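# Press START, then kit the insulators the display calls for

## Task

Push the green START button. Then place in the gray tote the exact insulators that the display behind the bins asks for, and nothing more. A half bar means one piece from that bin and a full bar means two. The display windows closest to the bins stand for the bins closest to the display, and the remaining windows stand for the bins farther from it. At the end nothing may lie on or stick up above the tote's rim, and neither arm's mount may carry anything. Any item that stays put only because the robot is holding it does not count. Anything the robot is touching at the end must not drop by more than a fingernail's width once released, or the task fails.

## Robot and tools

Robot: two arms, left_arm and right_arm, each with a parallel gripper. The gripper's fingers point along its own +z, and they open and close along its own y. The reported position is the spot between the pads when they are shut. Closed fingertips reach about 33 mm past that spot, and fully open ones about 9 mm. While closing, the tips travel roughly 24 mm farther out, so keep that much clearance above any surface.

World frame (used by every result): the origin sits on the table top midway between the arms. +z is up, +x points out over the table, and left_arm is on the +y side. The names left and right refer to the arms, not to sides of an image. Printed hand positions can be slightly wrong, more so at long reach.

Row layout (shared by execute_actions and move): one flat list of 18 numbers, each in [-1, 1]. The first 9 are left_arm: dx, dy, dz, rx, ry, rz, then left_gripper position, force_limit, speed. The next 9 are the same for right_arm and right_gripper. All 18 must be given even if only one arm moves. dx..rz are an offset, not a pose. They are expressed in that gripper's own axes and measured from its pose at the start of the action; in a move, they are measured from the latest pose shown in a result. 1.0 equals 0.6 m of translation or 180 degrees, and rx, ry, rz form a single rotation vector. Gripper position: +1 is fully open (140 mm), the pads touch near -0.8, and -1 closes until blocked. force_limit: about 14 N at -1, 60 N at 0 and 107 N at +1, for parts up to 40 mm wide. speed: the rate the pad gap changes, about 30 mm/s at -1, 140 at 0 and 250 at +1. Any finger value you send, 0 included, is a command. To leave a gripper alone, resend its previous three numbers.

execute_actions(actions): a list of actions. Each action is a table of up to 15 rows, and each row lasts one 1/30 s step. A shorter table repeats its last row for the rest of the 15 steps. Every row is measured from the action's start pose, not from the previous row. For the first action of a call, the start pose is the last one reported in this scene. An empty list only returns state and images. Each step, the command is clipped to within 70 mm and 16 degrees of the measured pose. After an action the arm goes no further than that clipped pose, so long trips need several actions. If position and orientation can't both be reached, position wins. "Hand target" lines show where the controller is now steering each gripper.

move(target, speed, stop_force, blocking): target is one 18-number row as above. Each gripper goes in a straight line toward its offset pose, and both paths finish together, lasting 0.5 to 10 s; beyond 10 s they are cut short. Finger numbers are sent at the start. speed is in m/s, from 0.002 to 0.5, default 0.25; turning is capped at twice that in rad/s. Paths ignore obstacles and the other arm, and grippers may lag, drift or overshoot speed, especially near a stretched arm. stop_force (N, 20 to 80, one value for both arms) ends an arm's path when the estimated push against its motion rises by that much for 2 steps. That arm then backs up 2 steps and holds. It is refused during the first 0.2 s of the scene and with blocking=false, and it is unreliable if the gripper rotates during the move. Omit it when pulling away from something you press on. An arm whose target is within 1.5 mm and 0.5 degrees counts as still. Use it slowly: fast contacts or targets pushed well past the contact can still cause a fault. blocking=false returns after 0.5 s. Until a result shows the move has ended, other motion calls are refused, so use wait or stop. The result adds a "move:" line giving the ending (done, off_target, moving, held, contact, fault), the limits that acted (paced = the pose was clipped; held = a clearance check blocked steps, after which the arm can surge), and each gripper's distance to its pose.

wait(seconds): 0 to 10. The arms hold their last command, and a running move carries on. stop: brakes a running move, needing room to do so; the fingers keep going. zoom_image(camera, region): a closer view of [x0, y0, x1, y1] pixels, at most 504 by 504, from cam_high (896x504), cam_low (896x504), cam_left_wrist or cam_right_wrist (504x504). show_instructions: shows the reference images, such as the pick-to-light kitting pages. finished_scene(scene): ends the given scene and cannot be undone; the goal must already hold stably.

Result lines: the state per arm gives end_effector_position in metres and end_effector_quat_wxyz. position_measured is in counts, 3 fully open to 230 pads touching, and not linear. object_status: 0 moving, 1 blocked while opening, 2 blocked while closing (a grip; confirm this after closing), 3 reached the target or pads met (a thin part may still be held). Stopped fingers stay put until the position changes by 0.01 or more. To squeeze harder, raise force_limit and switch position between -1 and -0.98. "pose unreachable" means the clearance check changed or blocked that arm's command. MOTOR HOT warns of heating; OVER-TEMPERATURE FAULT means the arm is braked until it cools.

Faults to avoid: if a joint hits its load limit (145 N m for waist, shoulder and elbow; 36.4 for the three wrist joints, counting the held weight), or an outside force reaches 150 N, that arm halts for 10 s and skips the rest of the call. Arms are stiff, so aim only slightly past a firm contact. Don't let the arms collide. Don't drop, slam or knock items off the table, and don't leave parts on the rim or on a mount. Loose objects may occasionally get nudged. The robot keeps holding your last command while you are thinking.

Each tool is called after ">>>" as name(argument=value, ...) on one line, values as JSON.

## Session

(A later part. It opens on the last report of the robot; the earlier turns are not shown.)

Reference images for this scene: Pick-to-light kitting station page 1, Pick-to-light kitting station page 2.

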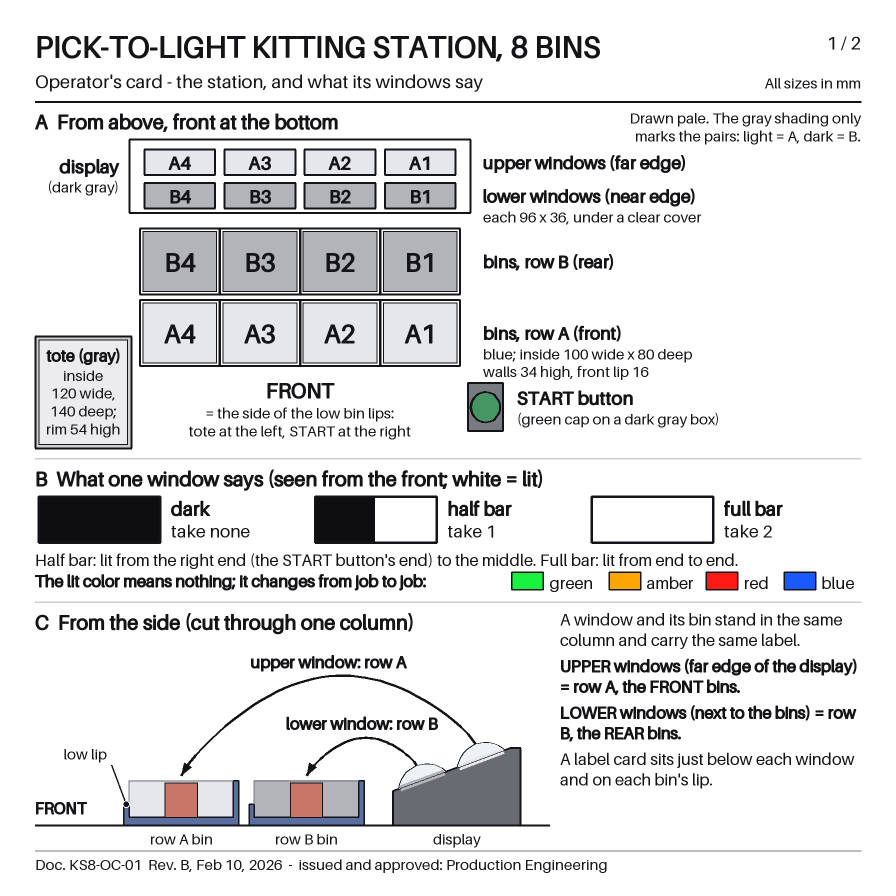

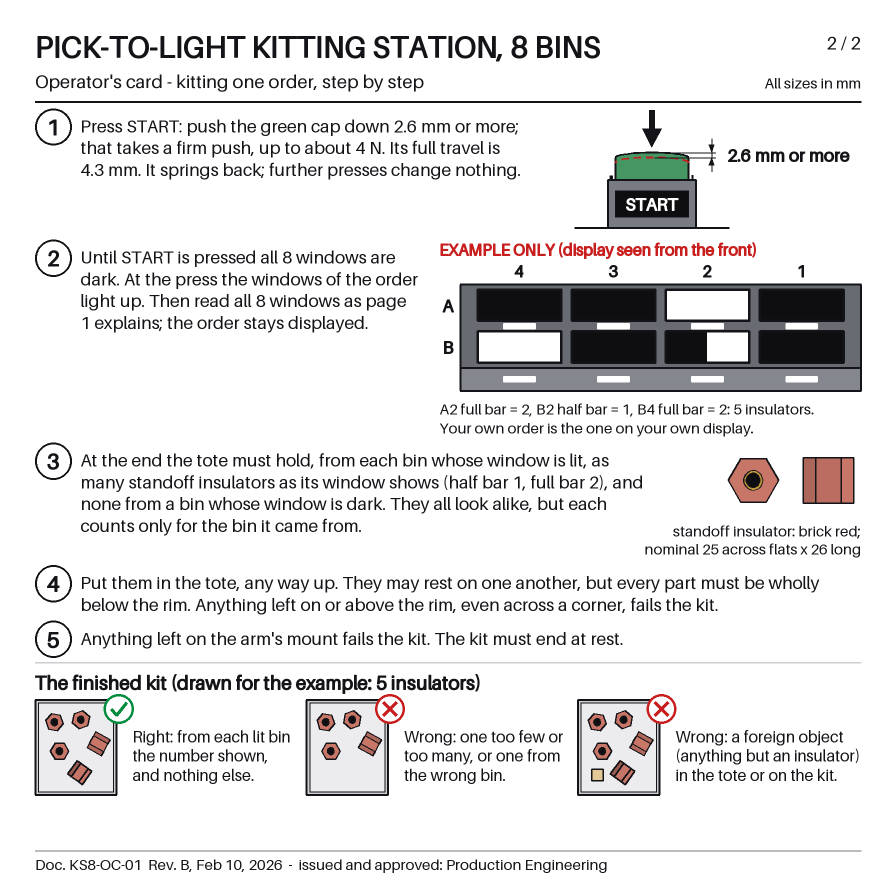

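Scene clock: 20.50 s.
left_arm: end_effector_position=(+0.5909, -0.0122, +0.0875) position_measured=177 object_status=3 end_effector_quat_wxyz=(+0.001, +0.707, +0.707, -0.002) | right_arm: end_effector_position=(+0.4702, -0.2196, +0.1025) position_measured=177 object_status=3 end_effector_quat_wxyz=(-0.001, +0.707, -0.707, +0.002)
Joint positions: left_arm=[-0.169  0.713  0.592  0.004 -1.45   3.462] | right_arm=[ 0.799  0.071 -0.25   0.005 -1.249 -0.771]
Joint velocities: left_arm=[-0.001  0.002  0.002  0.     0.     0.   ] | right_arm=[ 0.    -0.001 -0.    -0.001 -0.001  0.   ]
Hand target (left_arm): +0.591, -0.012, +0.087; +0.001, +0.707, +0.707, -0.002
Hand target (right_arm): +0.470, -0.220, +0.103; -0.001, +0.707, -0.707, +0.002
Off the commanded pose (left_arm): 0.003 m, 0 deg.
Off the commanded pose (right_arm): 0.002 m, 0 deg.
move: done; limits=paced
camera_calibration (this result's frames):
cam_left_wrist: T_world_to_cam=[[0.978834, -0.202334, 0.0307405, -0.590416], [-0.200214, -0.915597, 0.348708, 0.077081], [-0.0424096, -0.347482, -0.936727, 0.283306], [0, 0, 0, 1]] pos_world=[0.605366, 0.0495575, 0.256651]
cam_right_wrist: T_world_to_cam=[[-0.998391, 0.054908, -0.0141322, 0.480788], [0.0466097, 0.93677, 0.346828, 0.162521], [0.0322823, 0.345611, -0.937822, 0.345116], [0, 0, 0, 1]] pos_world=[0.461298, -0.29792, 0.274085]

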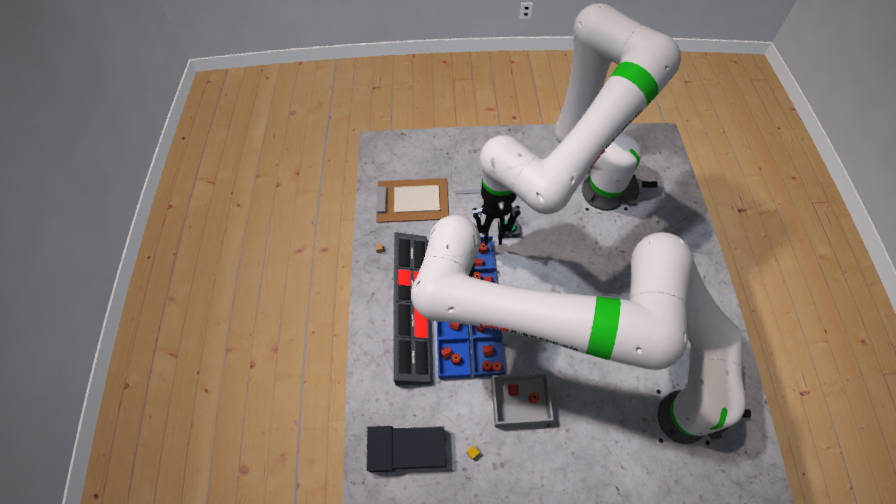

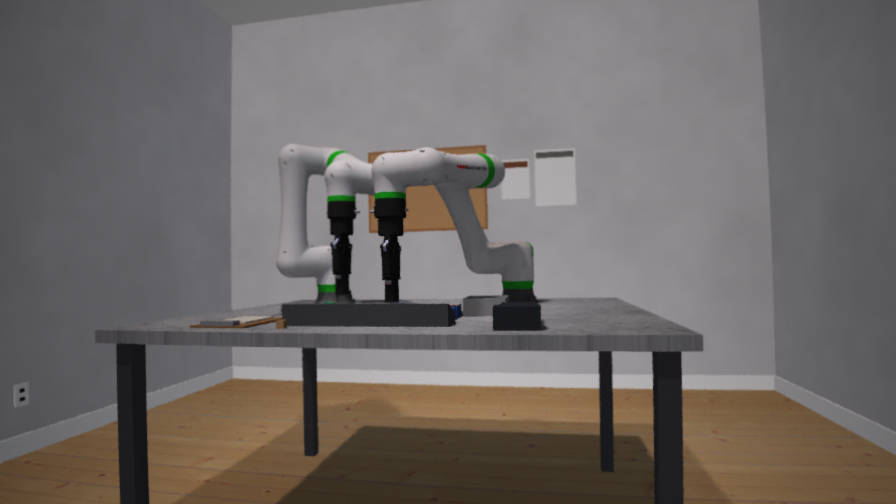

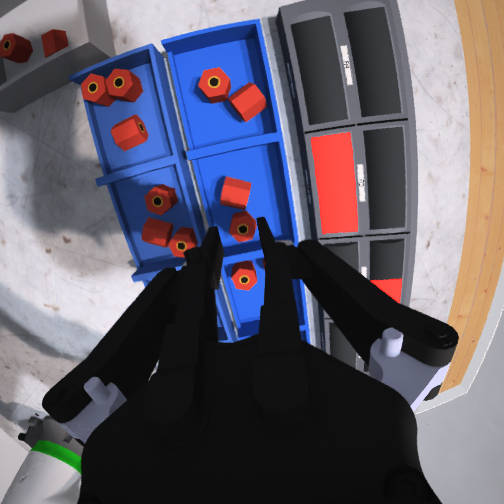

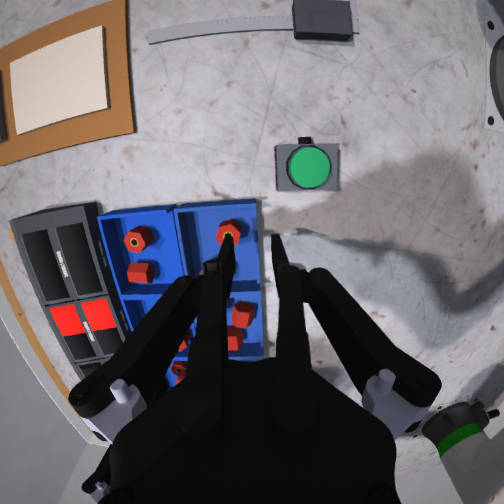

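>>> move(target=[-0.004,0.0065,0.066,0,0,0,-0.38,-0.4,0,0,0,0,0,0,0,-0.36,-0.3,0], speed=0.09)

>>> execute_actions(actions=[[[0,0,0,0,0,0,-1,-0.4,-0.6,0,0,0,0,0,0,-0.36,-0.3,0]]])

>>> move(target=[0,0,-0.08,0,0,0,-1,-0.4,-0.6,0,0,0,0,0,0,-0.36,-0.3,0], speed=0.2)

>>> move(target=[0.505,-0.25,-0.035,0,0,0,-1,-0.4,-0.6,-0.26,-0.063,0.041,0,0,0,-0.36,-0.3,0], speed=0.4)

>>> zoom_image(camera="cam_right_wrist", region=[180, 170, 320, 310])

>>> zoom_image(camera="cam_left_wrist", region=[150, 160, 320, 330])

Scene clock: 21.60 s.
left_arm: end_effector_position=(+0.5950, -0.0147, +0.0478) position_measured=177 object_status=3 end_effector_quat_wxyz=(+0.001, +0.707, +0.707, -0.002) | right_arm: end_effector_position=(+0.4702, -0.2196, +0.1026) position_measured=174 object_status=3 end_effector_quat_wxyz=(-0.001, +0.707, -0.707, +0.002)
Joint positions: left_arm=[-0.171  0.744  0.551  0.003 -1.377  3.463] | right_arm=[ 0.799  0.071 -0.25   0.005 -1.249 -0.771]
Joint velocities: left_arm=[-0.001  0.002  0.003  0.     0.001 -0.   ] | right_arm=[-0.    -0.    -0.     0.001  0.     0.   ]
Hand target (left_arm): +0.595, -0.015, +0.048; +0.001, +0.707, +0.707, -0.002
Hand target (right_arm): +0.470, -0.220, +0.103; -0.001, +0.707, -0.707, +0.002
Off the commanded pose (left_arm): 0.000 m, 0 deg.
Off the commanded pose (right_arm): 0.000 m, 0 deg.
move: done
camera_calibration (this result's frames):
cam_left_wrist: T_world_to_cam=[[0.97886, -0.20222, 0.0306489, -0.593649], [-0.20008, -0.915663, 0.34861, 0.089365], [-0.0424319, -0.347372, -0.936767, 0.245471], [0, 0, 0, 1]] pos_world=[0.609395, 0.0470502, 0.21699]
cam_right_wrist: T_world_to_cam=[[-0.998391, 0.0549078, -0.0141334, 0.480787], [0.046609, 0.936769, 0.346831, 0.162523], [0.0322835, 0.345614, -0.937821, 0.345118], [0, 0, 0, 1]] pos_world=[0.461297, -0.297922, 0.274086]

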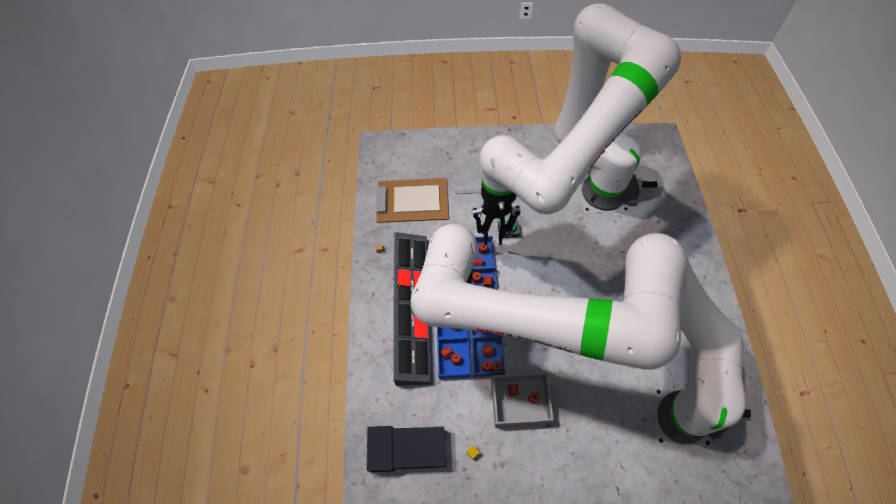

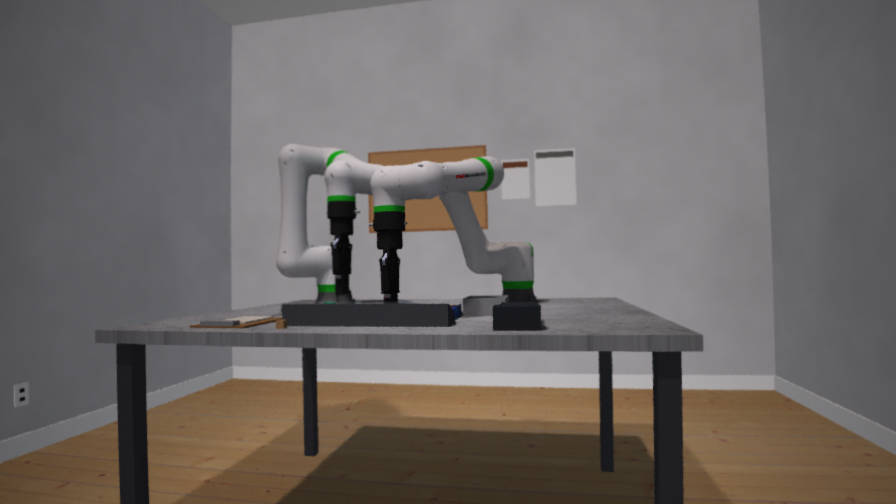

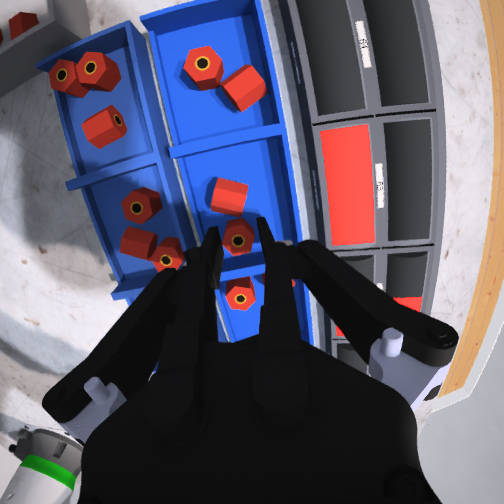

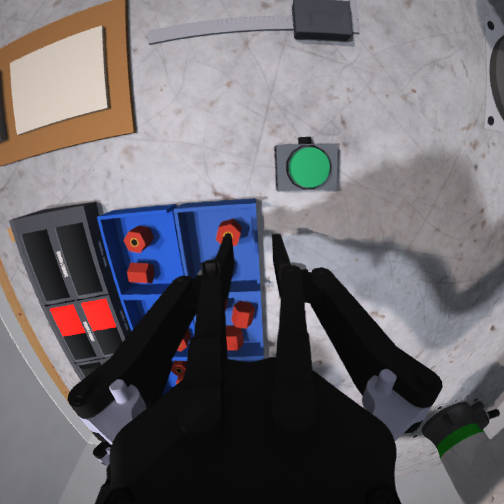

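Scene clock: 22.10 s.
left_arm: end_effector_position=(+0.5950, -0.0147, +0.0478) position_measured=191 object_status=2 end_effector_quat_wxyz=(+0.001, +0.707, +0.707, -0.002) | right_arm: end_effector_position=(+0.4702, -0.2196, +0.1026) position_measured=174 object_status=3 end_effector_quat_wxyz=(-0.001, +0.707, -0.707, +0.002)
Joint positions: left_arm=[-0.171  0.744  0.551  0.003 -1.377  3.463] | right_arm=[ 0.799  0.071 -0.25   0.005 -1.249 -0.771]
Joint velocities: left_arm=[ 0.001 -0.001  0.     0.    -0.    -0.001] | right_arm=[-0.     0.     0.     0.    -0.    -0.001]
Hand target (left_arm): +0.595, -0.015, +0.048; +0.001, +0.707, +0.707, -0.002
Hand target (right_arm): +0.470, -0.220, +0.103; -0.001, +0.707, -0.707, +0.002
Off the commanded pose (left_arm): 0.000 m, 0 deg.
Off the commanded pose (right_arm): 0.000 m, 0 deg.
camera_calibration (this result's frames):
cam_left_wrist: T_world_to_cam=[[0.978859, -0.202223, 0.0306613, -0.593653], [-0.200086, -0.915661, 0.348611, 0.0893668], [-0.0424216, -0.347376, -0.936766, 0.245464], [0, 0, 0, 1]] pos_world=[0.609397, 0.047048, 0.21699]
cam_right_wrist: T_world_to_cam=[[-0.998391, 0.0549075, -0.0141336, 0.480787], [0.0466087, 0.936769, 0.346831, 0.162523], [0.0322835, 0.345614, -0.937821, 0.345118], [0, 0, 0, 1]] pos_world=[0.461297, -0.297922, 0.274086]

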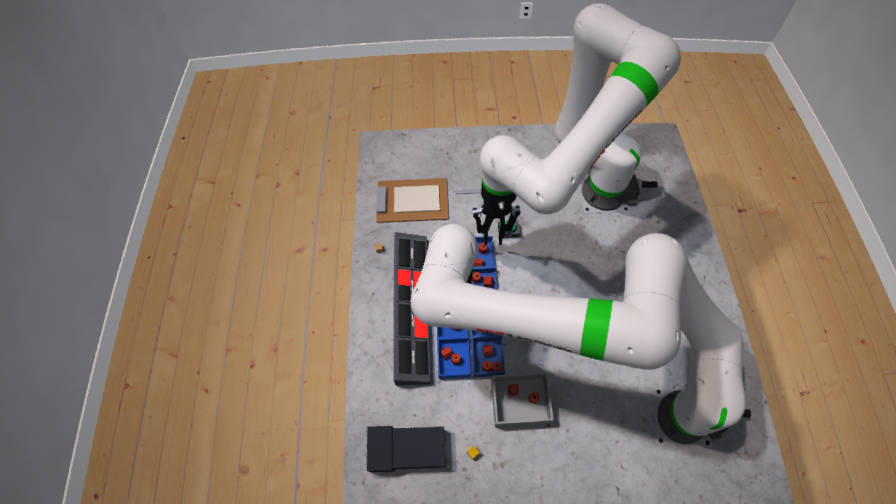

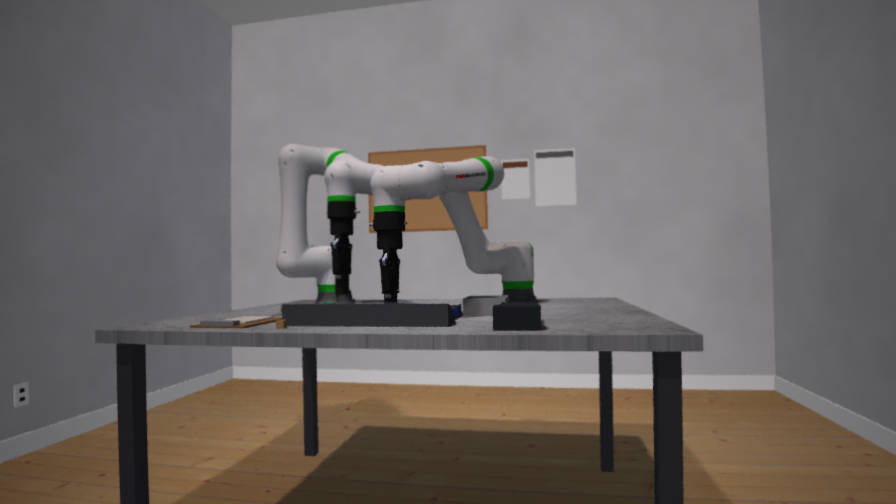

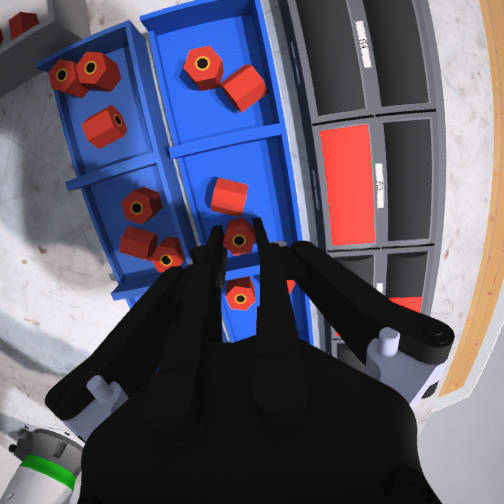

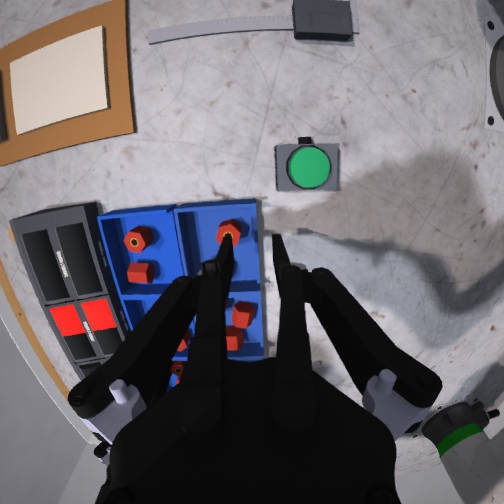

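Scene clock: 22.80 s.
left_arm: end_effector_position=(+0.5948, -0.0147, +0.0960) position_measured=191 object_status=2 end_effector_quat_wxyz=(+0.001, +0.707, +0.707, -0.002) | right_arm: end_effector_position=(+0.4702, -0.2196, +0.1026) position_measured=174 object_status=3 end_effector_quat_wxyz=(-0.001, +0.707, -0.707, +0.002)
Joint positions: left_arm=[-0.171  0.723  0.63   0.004 -1.477  3.463] | right_arm=[ 0.799  0.071 -0.25   0.005 -1.249 -0.771]
Joint velocities: left_arm=[ 0.001 -0.     0.001  0.     0.     0.   ] | right_arm=[ 0.    -0.     0.     0.    -0.001 -0.   ]
Hand target (left_arm): +0.595, -0.015, +0.096; +0.001, +0.707, +0.707, -0.002
Hand target (right_arm): +0.470, -0.220, +0.103; -0.001, +0.707, -0.707, +0.002
Off the commanded pose (left_arm): 0.000 m, 0 deg.
Off the commanded pose (right_arm): 0.000 m, 0 deg.
move: done
camera_calibration (this result's frames):
cam_left_wrist: T_world_to_cam=[[0.978793, -0.202512, 0.0308809, -0.594926], [-0.200424, -0.915517, 0.348797, 0.0727151], [-0.0423634, -0.347589, -0.936689, 0.290549], [0, 0, 0, 1]] pos_world=[0.609192, 0.047084, 0.265163]
cam_right_wrist: T_world_to_cam=[[-0.998391, 0.0549073, -0.0141336, 0.480786], [0.0466085, 0.936769, 0.346831, 0.162523], [0.0322834, 0.345614, -0.937821, 0.345118], [0, 0, 0, 1]] pos_world=[0.461297, -0.297922, 0.274086]

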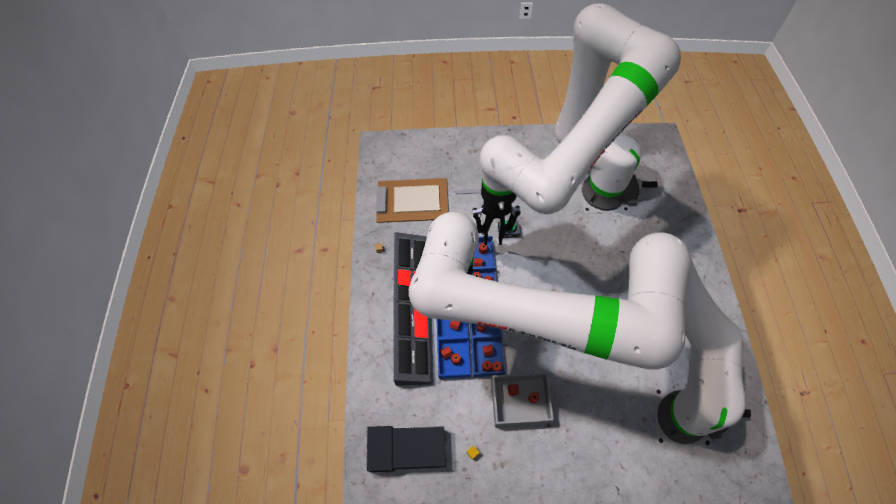

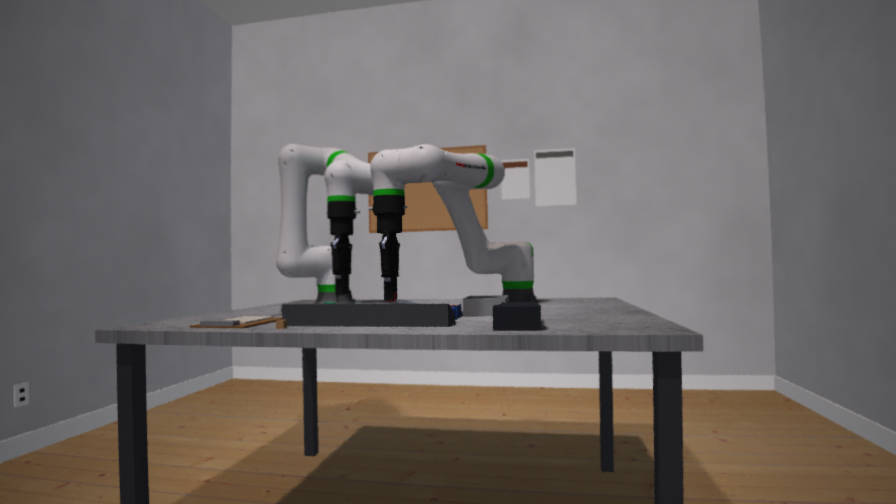

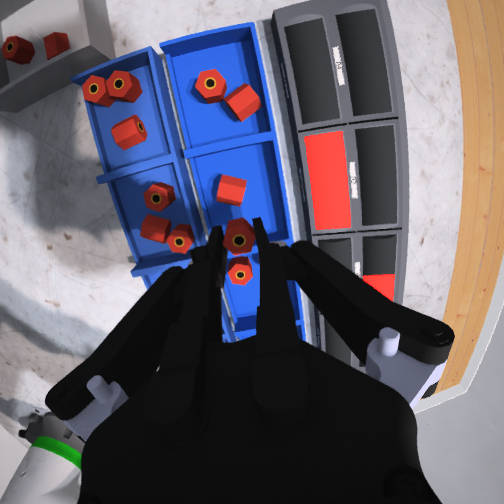

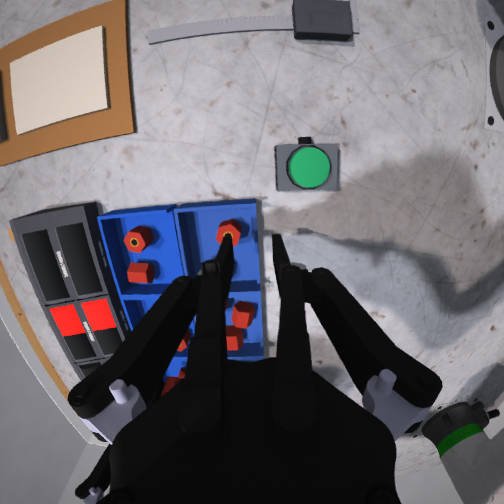

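Scene clock: 24.17 s.
left_arm: end_effector_position=(+0.4460, +0.2883, +0.1157) position_measured=191 object_status=2 end_effector_quat_wxyz=(+0.001, +0.707, +0.707, -0.001) | right_arm: end_effector_position=(+0.5075, -0.0634, +0.0776) position_measured=174 object_status=3 end_effector_quat_wxyz=(-0.001, +0.707, -0.707, +0.002)
Joint positions: left_arm=[ 0.341  0.108 -0.177  0.004 -1.287  2.952] | right_arm=[ 0.951  0.376  0.061  0.004 -1.256 -0.922]
Joint velocities: left_arm=[-0.001 -0.    -0.002 -0.     0.    -0.002] | right_arm=[ 0.     0.    -0.001 -0.     0.001 -0.001]
Hand target (left_arm): +0.446, +0.288, +0.116; +0.001, +0.707, +0.707, -0.001
Hand target (right_arm): +0.508, -0.063, +0.078; -0.001, +0.707, -0.707, +0.002
Off the commanded pose (left_arm): 0.001 m, 0 deg.
Off the commanded pose (right_arm): 0.001 m, 0 deg.
move: done
camera_calibration (this result's frames):
cam_left_wrist: T_world_to_cam=[[0.978824, -0.202219, 0.0318079, -0.388751], [-0.200476, -0.915532, 0.348728, 0.313432], [-0.0413983, -0.347719, -0.936684, 0.407587], [0, 0, 0, 1]] pos_world=[0.460228, 0.35007, 0.284843]
cam_right_wrist: T_world_to_cam=[[-0.998396, 0.0549267, -0.0137369, 0.509109], [0.0467492, 0.936603, 0.34726, 0.0230454], [0.0319399, 0.346061, -0.937668, 0.26671], [0, 0, 0, 1]] pos_world=[0.498696, -0.141846, 0.249077]

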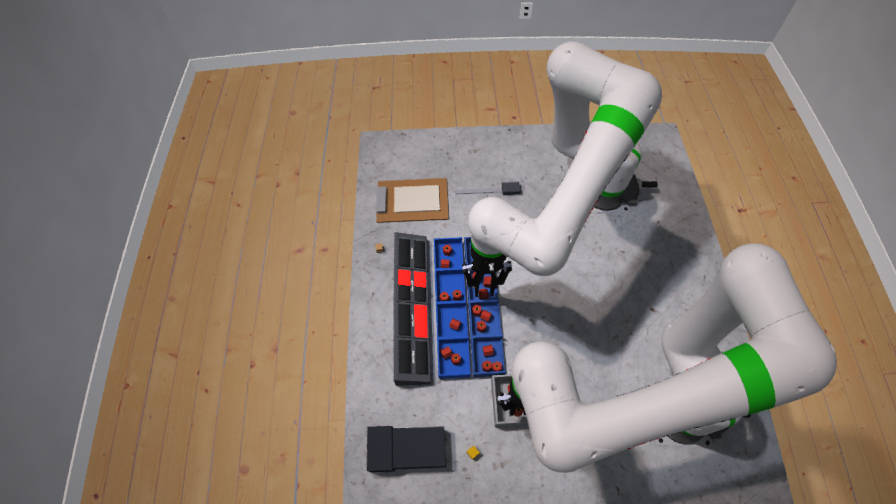

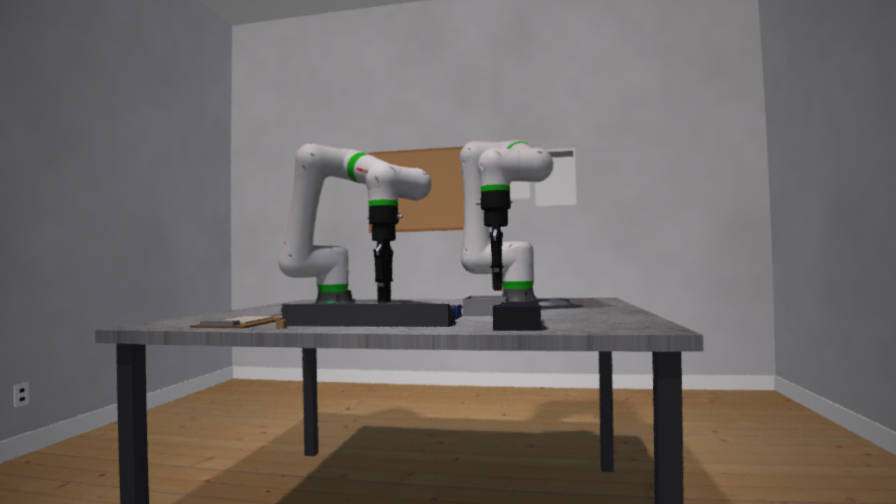

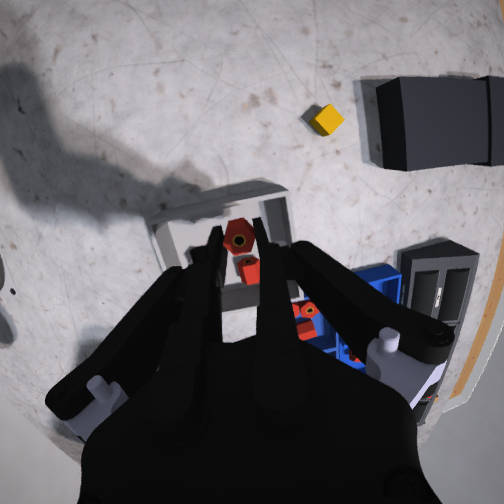

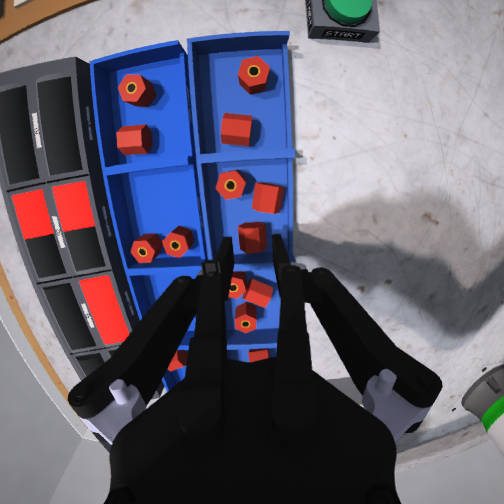

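Region (180, 170, 320, 310) of cam_right_wrist's 504x504 image, scaled by 3.600, with more detail than that image has.

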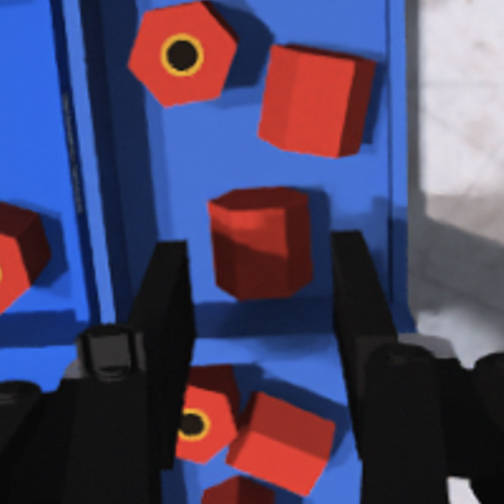

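Region (150, 160, 320, 330) of cam_left_wrist's 504x504 image, scaled by 2.965, with more detail than that image has.

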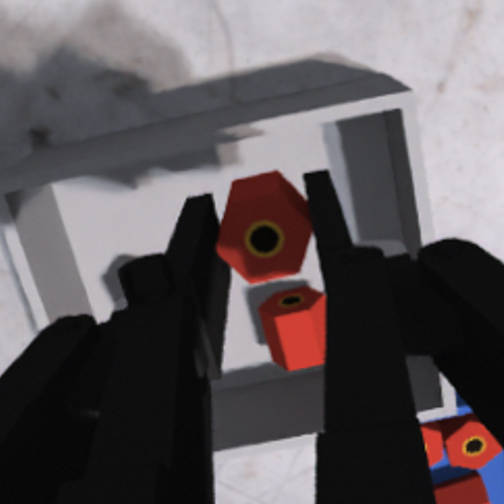

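>>> move(target=[0,-0.03,0.109,0,0,0,-1,-0.4,-0.6,0,0,0.0575,0,0,0,-0.36,-0.3,0], speed=0.14)

>>> execute_actions(actions=[[[0,0,0,0,0,0,-0.4,-0.4,0,0,0,0,0,0,0,-1,-0.3,-0.5]]])

Scene clock: 25.13 s.
left_arm: end_effector_position=(+0.4282, +0.2883, +0.0502) position_measured=191 object_status=2 end_effector_quat_wxyz=(+0.001, +0.707, +0.707, -0.001) | right_arm: end_effector_position=(+0.5076, -0.0634, +0.0430) position_measured=174 object_status=3 end_effector_quat_wxyz=(-0.001, +0.707, -0.707, +0.002)
Joint positions: left_arm=[ 0.348  0.123 -0.323  0.004 -1.125  2.944] | right_arm=[ 0.951  0.405  0.016  0.004 -1.182 -0.922]
Joint velocities: left_arm=[-0.001 -0.002 -0.001  0.001  0.002  0.001] | right_arm=[ 0.     0.    -0.     0.001 -0.001 -0.001]
Hand target (left_arm): +0.428, +0.288, +0.050; +0.001, +0.707, +0.707, -0.001
Hand target (right_arm): +0.508, -0.063, +0.043; -0.001, +0.707, -0.707, +0.002
Off the commanded pose (left_arm): 0.000 m, 0 deg.
Off the commanded pose (right_arm): 0.000 m, 0 deg.
move: done
camera_calibration (this result's frames):
cam_left_wrist: T_world_to_cam=[[0.978881, -0.201948, 0.0317673, -0.369378], [-0.200213, -0.915638, 0.348601, 0.332664], [-0.0413118, -0.347599, -0.936733, 0.345469], [0, 0, 0, 1]] pos_world=[0.442453, 0.350089, 0.21938]
cam_right_wrist: T_world_to_cam=[[-0.998398, 0.0549242, -0.0136252, 0.508722], [0.0467833, 0.936576, 0.347327, 0.0350175], [0.0318377, 0.346133, -0.937645, 0.234369], [0, 0, 0, 1]] pos_world=[0.498807, -0.14186, 0.214524]

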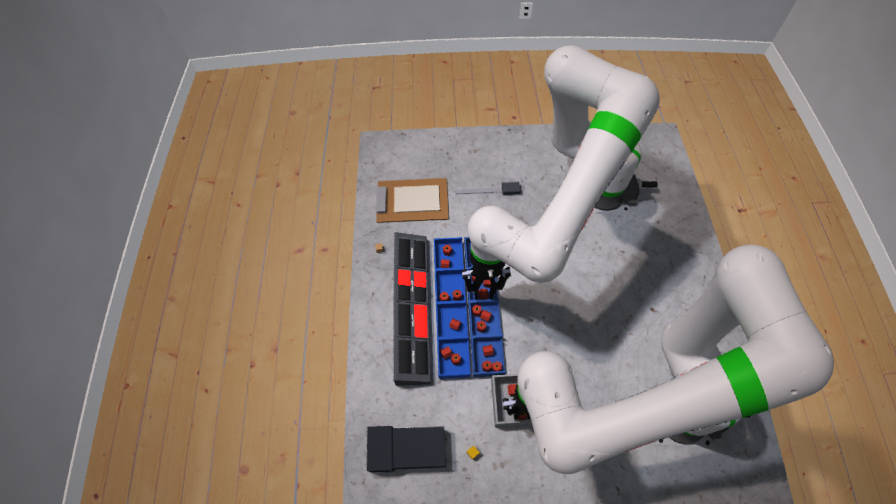

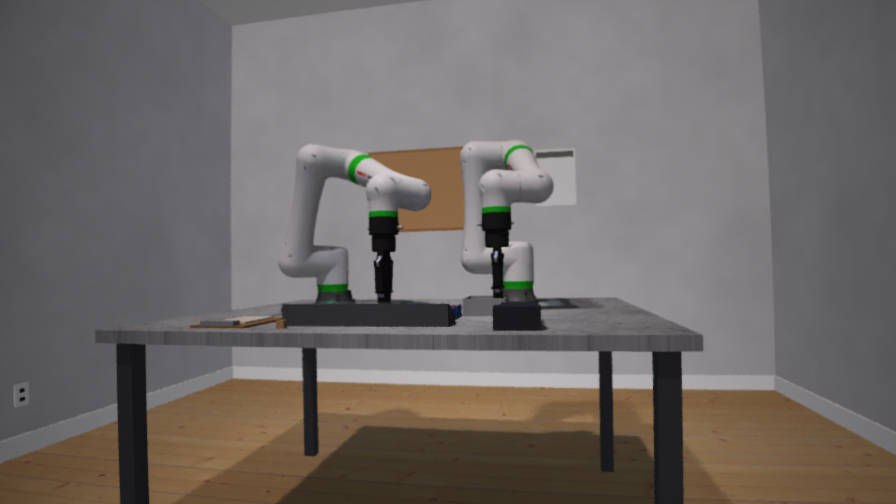

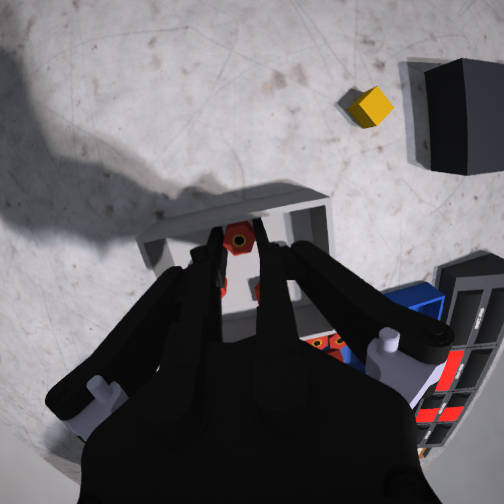

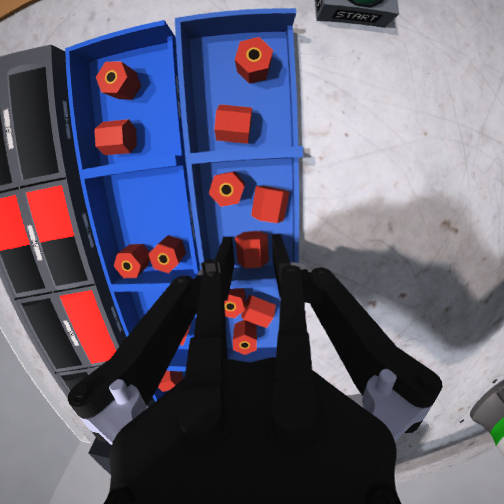

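Scene clock: 25.63 s.
left_arm: end_effector_position=(+0.4282, +0.2883, +0.0502) position_measured=179 object_status=3 end_effector_quat_wxyz=(+0.001, +0.707, +0.707, -0.001) | right_arm: end_effector_position=(+0.5076, -0.0634, +0.0430) position_measured=191 object_status=2 end_effector_quat_wxyz=(-0.001, +0.707, -0.707, +0.002)
Joint positions: left_arm=[ 0.348  0.123 -0.323  0.004 -1.125  2.944] | right_arm=[ 0.951  0.405  0.016  0.004 -1.182 -0.922]
Joint velocities: left_arm=[ 0.001 -0.001  0.001  0.001 -0.001 -0.001] | right_arm=[-0.    -0.    -0.     0.001 -0.     0.   ]
Hand target (left_arm): +0.428, +0.288, +0.050; +0.001, +0.707, +0.707, -0.001
Hand target (right_arm): +0.508, -0.063, +0.043; -0.001, +0.707, -0.707, +0.002
Off the commanded pose (left_arm): 0.000 m, 0 deg.
Off the commanded pose (right_arm): 0.000 m, 0 deg.
camera_calibration (this result's frames):
cam_left_wrist: T_world_to_cam=[[0.978882, -0.201942, 0.0317689, -0.369381], [-0.200208, -0.915634, 0.348613, 0.332656], [-0.0413109, -0.347611, -0.936728, 0.345469], [0, 0, 0, 1]] pos_world=[0.442452, 0.350087, 0.219378]
cam_right_wrist: T_world_to_cam=[[-0.998398, 0.0549255, -0.0136242, 0.508721], [0.0467849, 0.936577, 0.347325, 0.0350186], [0.0318371, 0.346131, -0.937646, 0.234368], [0, 0, 0, 1]] pos_world=[0.498806, -0.141862, 0.214522]

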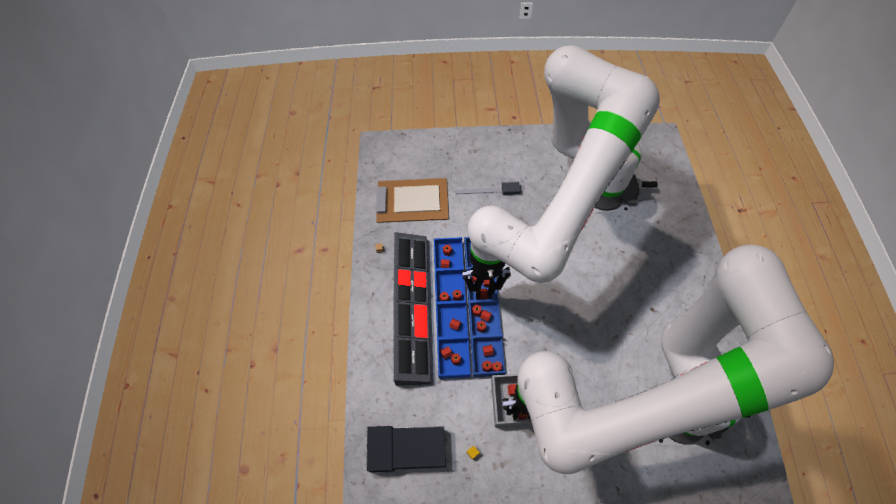

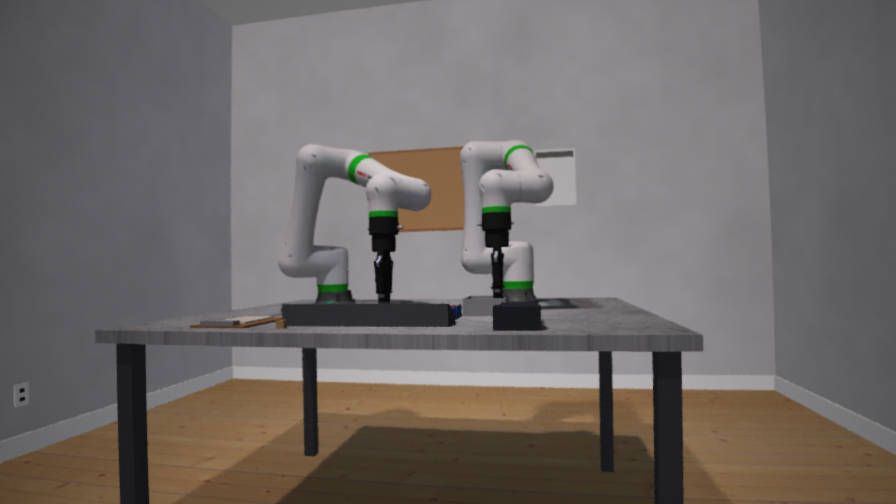

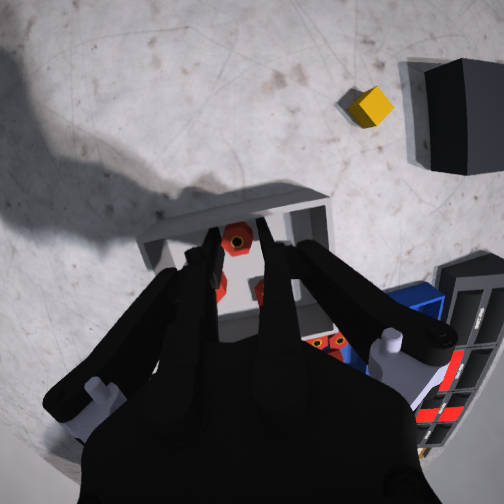

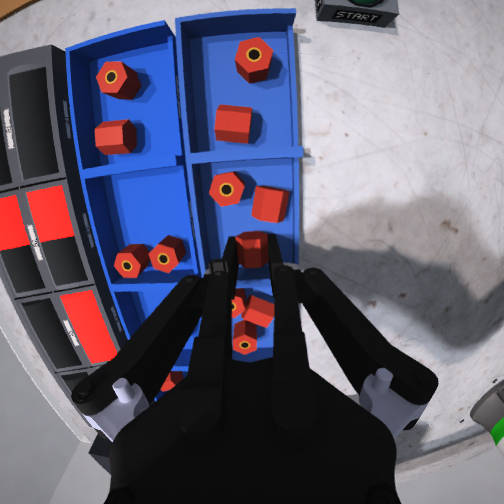

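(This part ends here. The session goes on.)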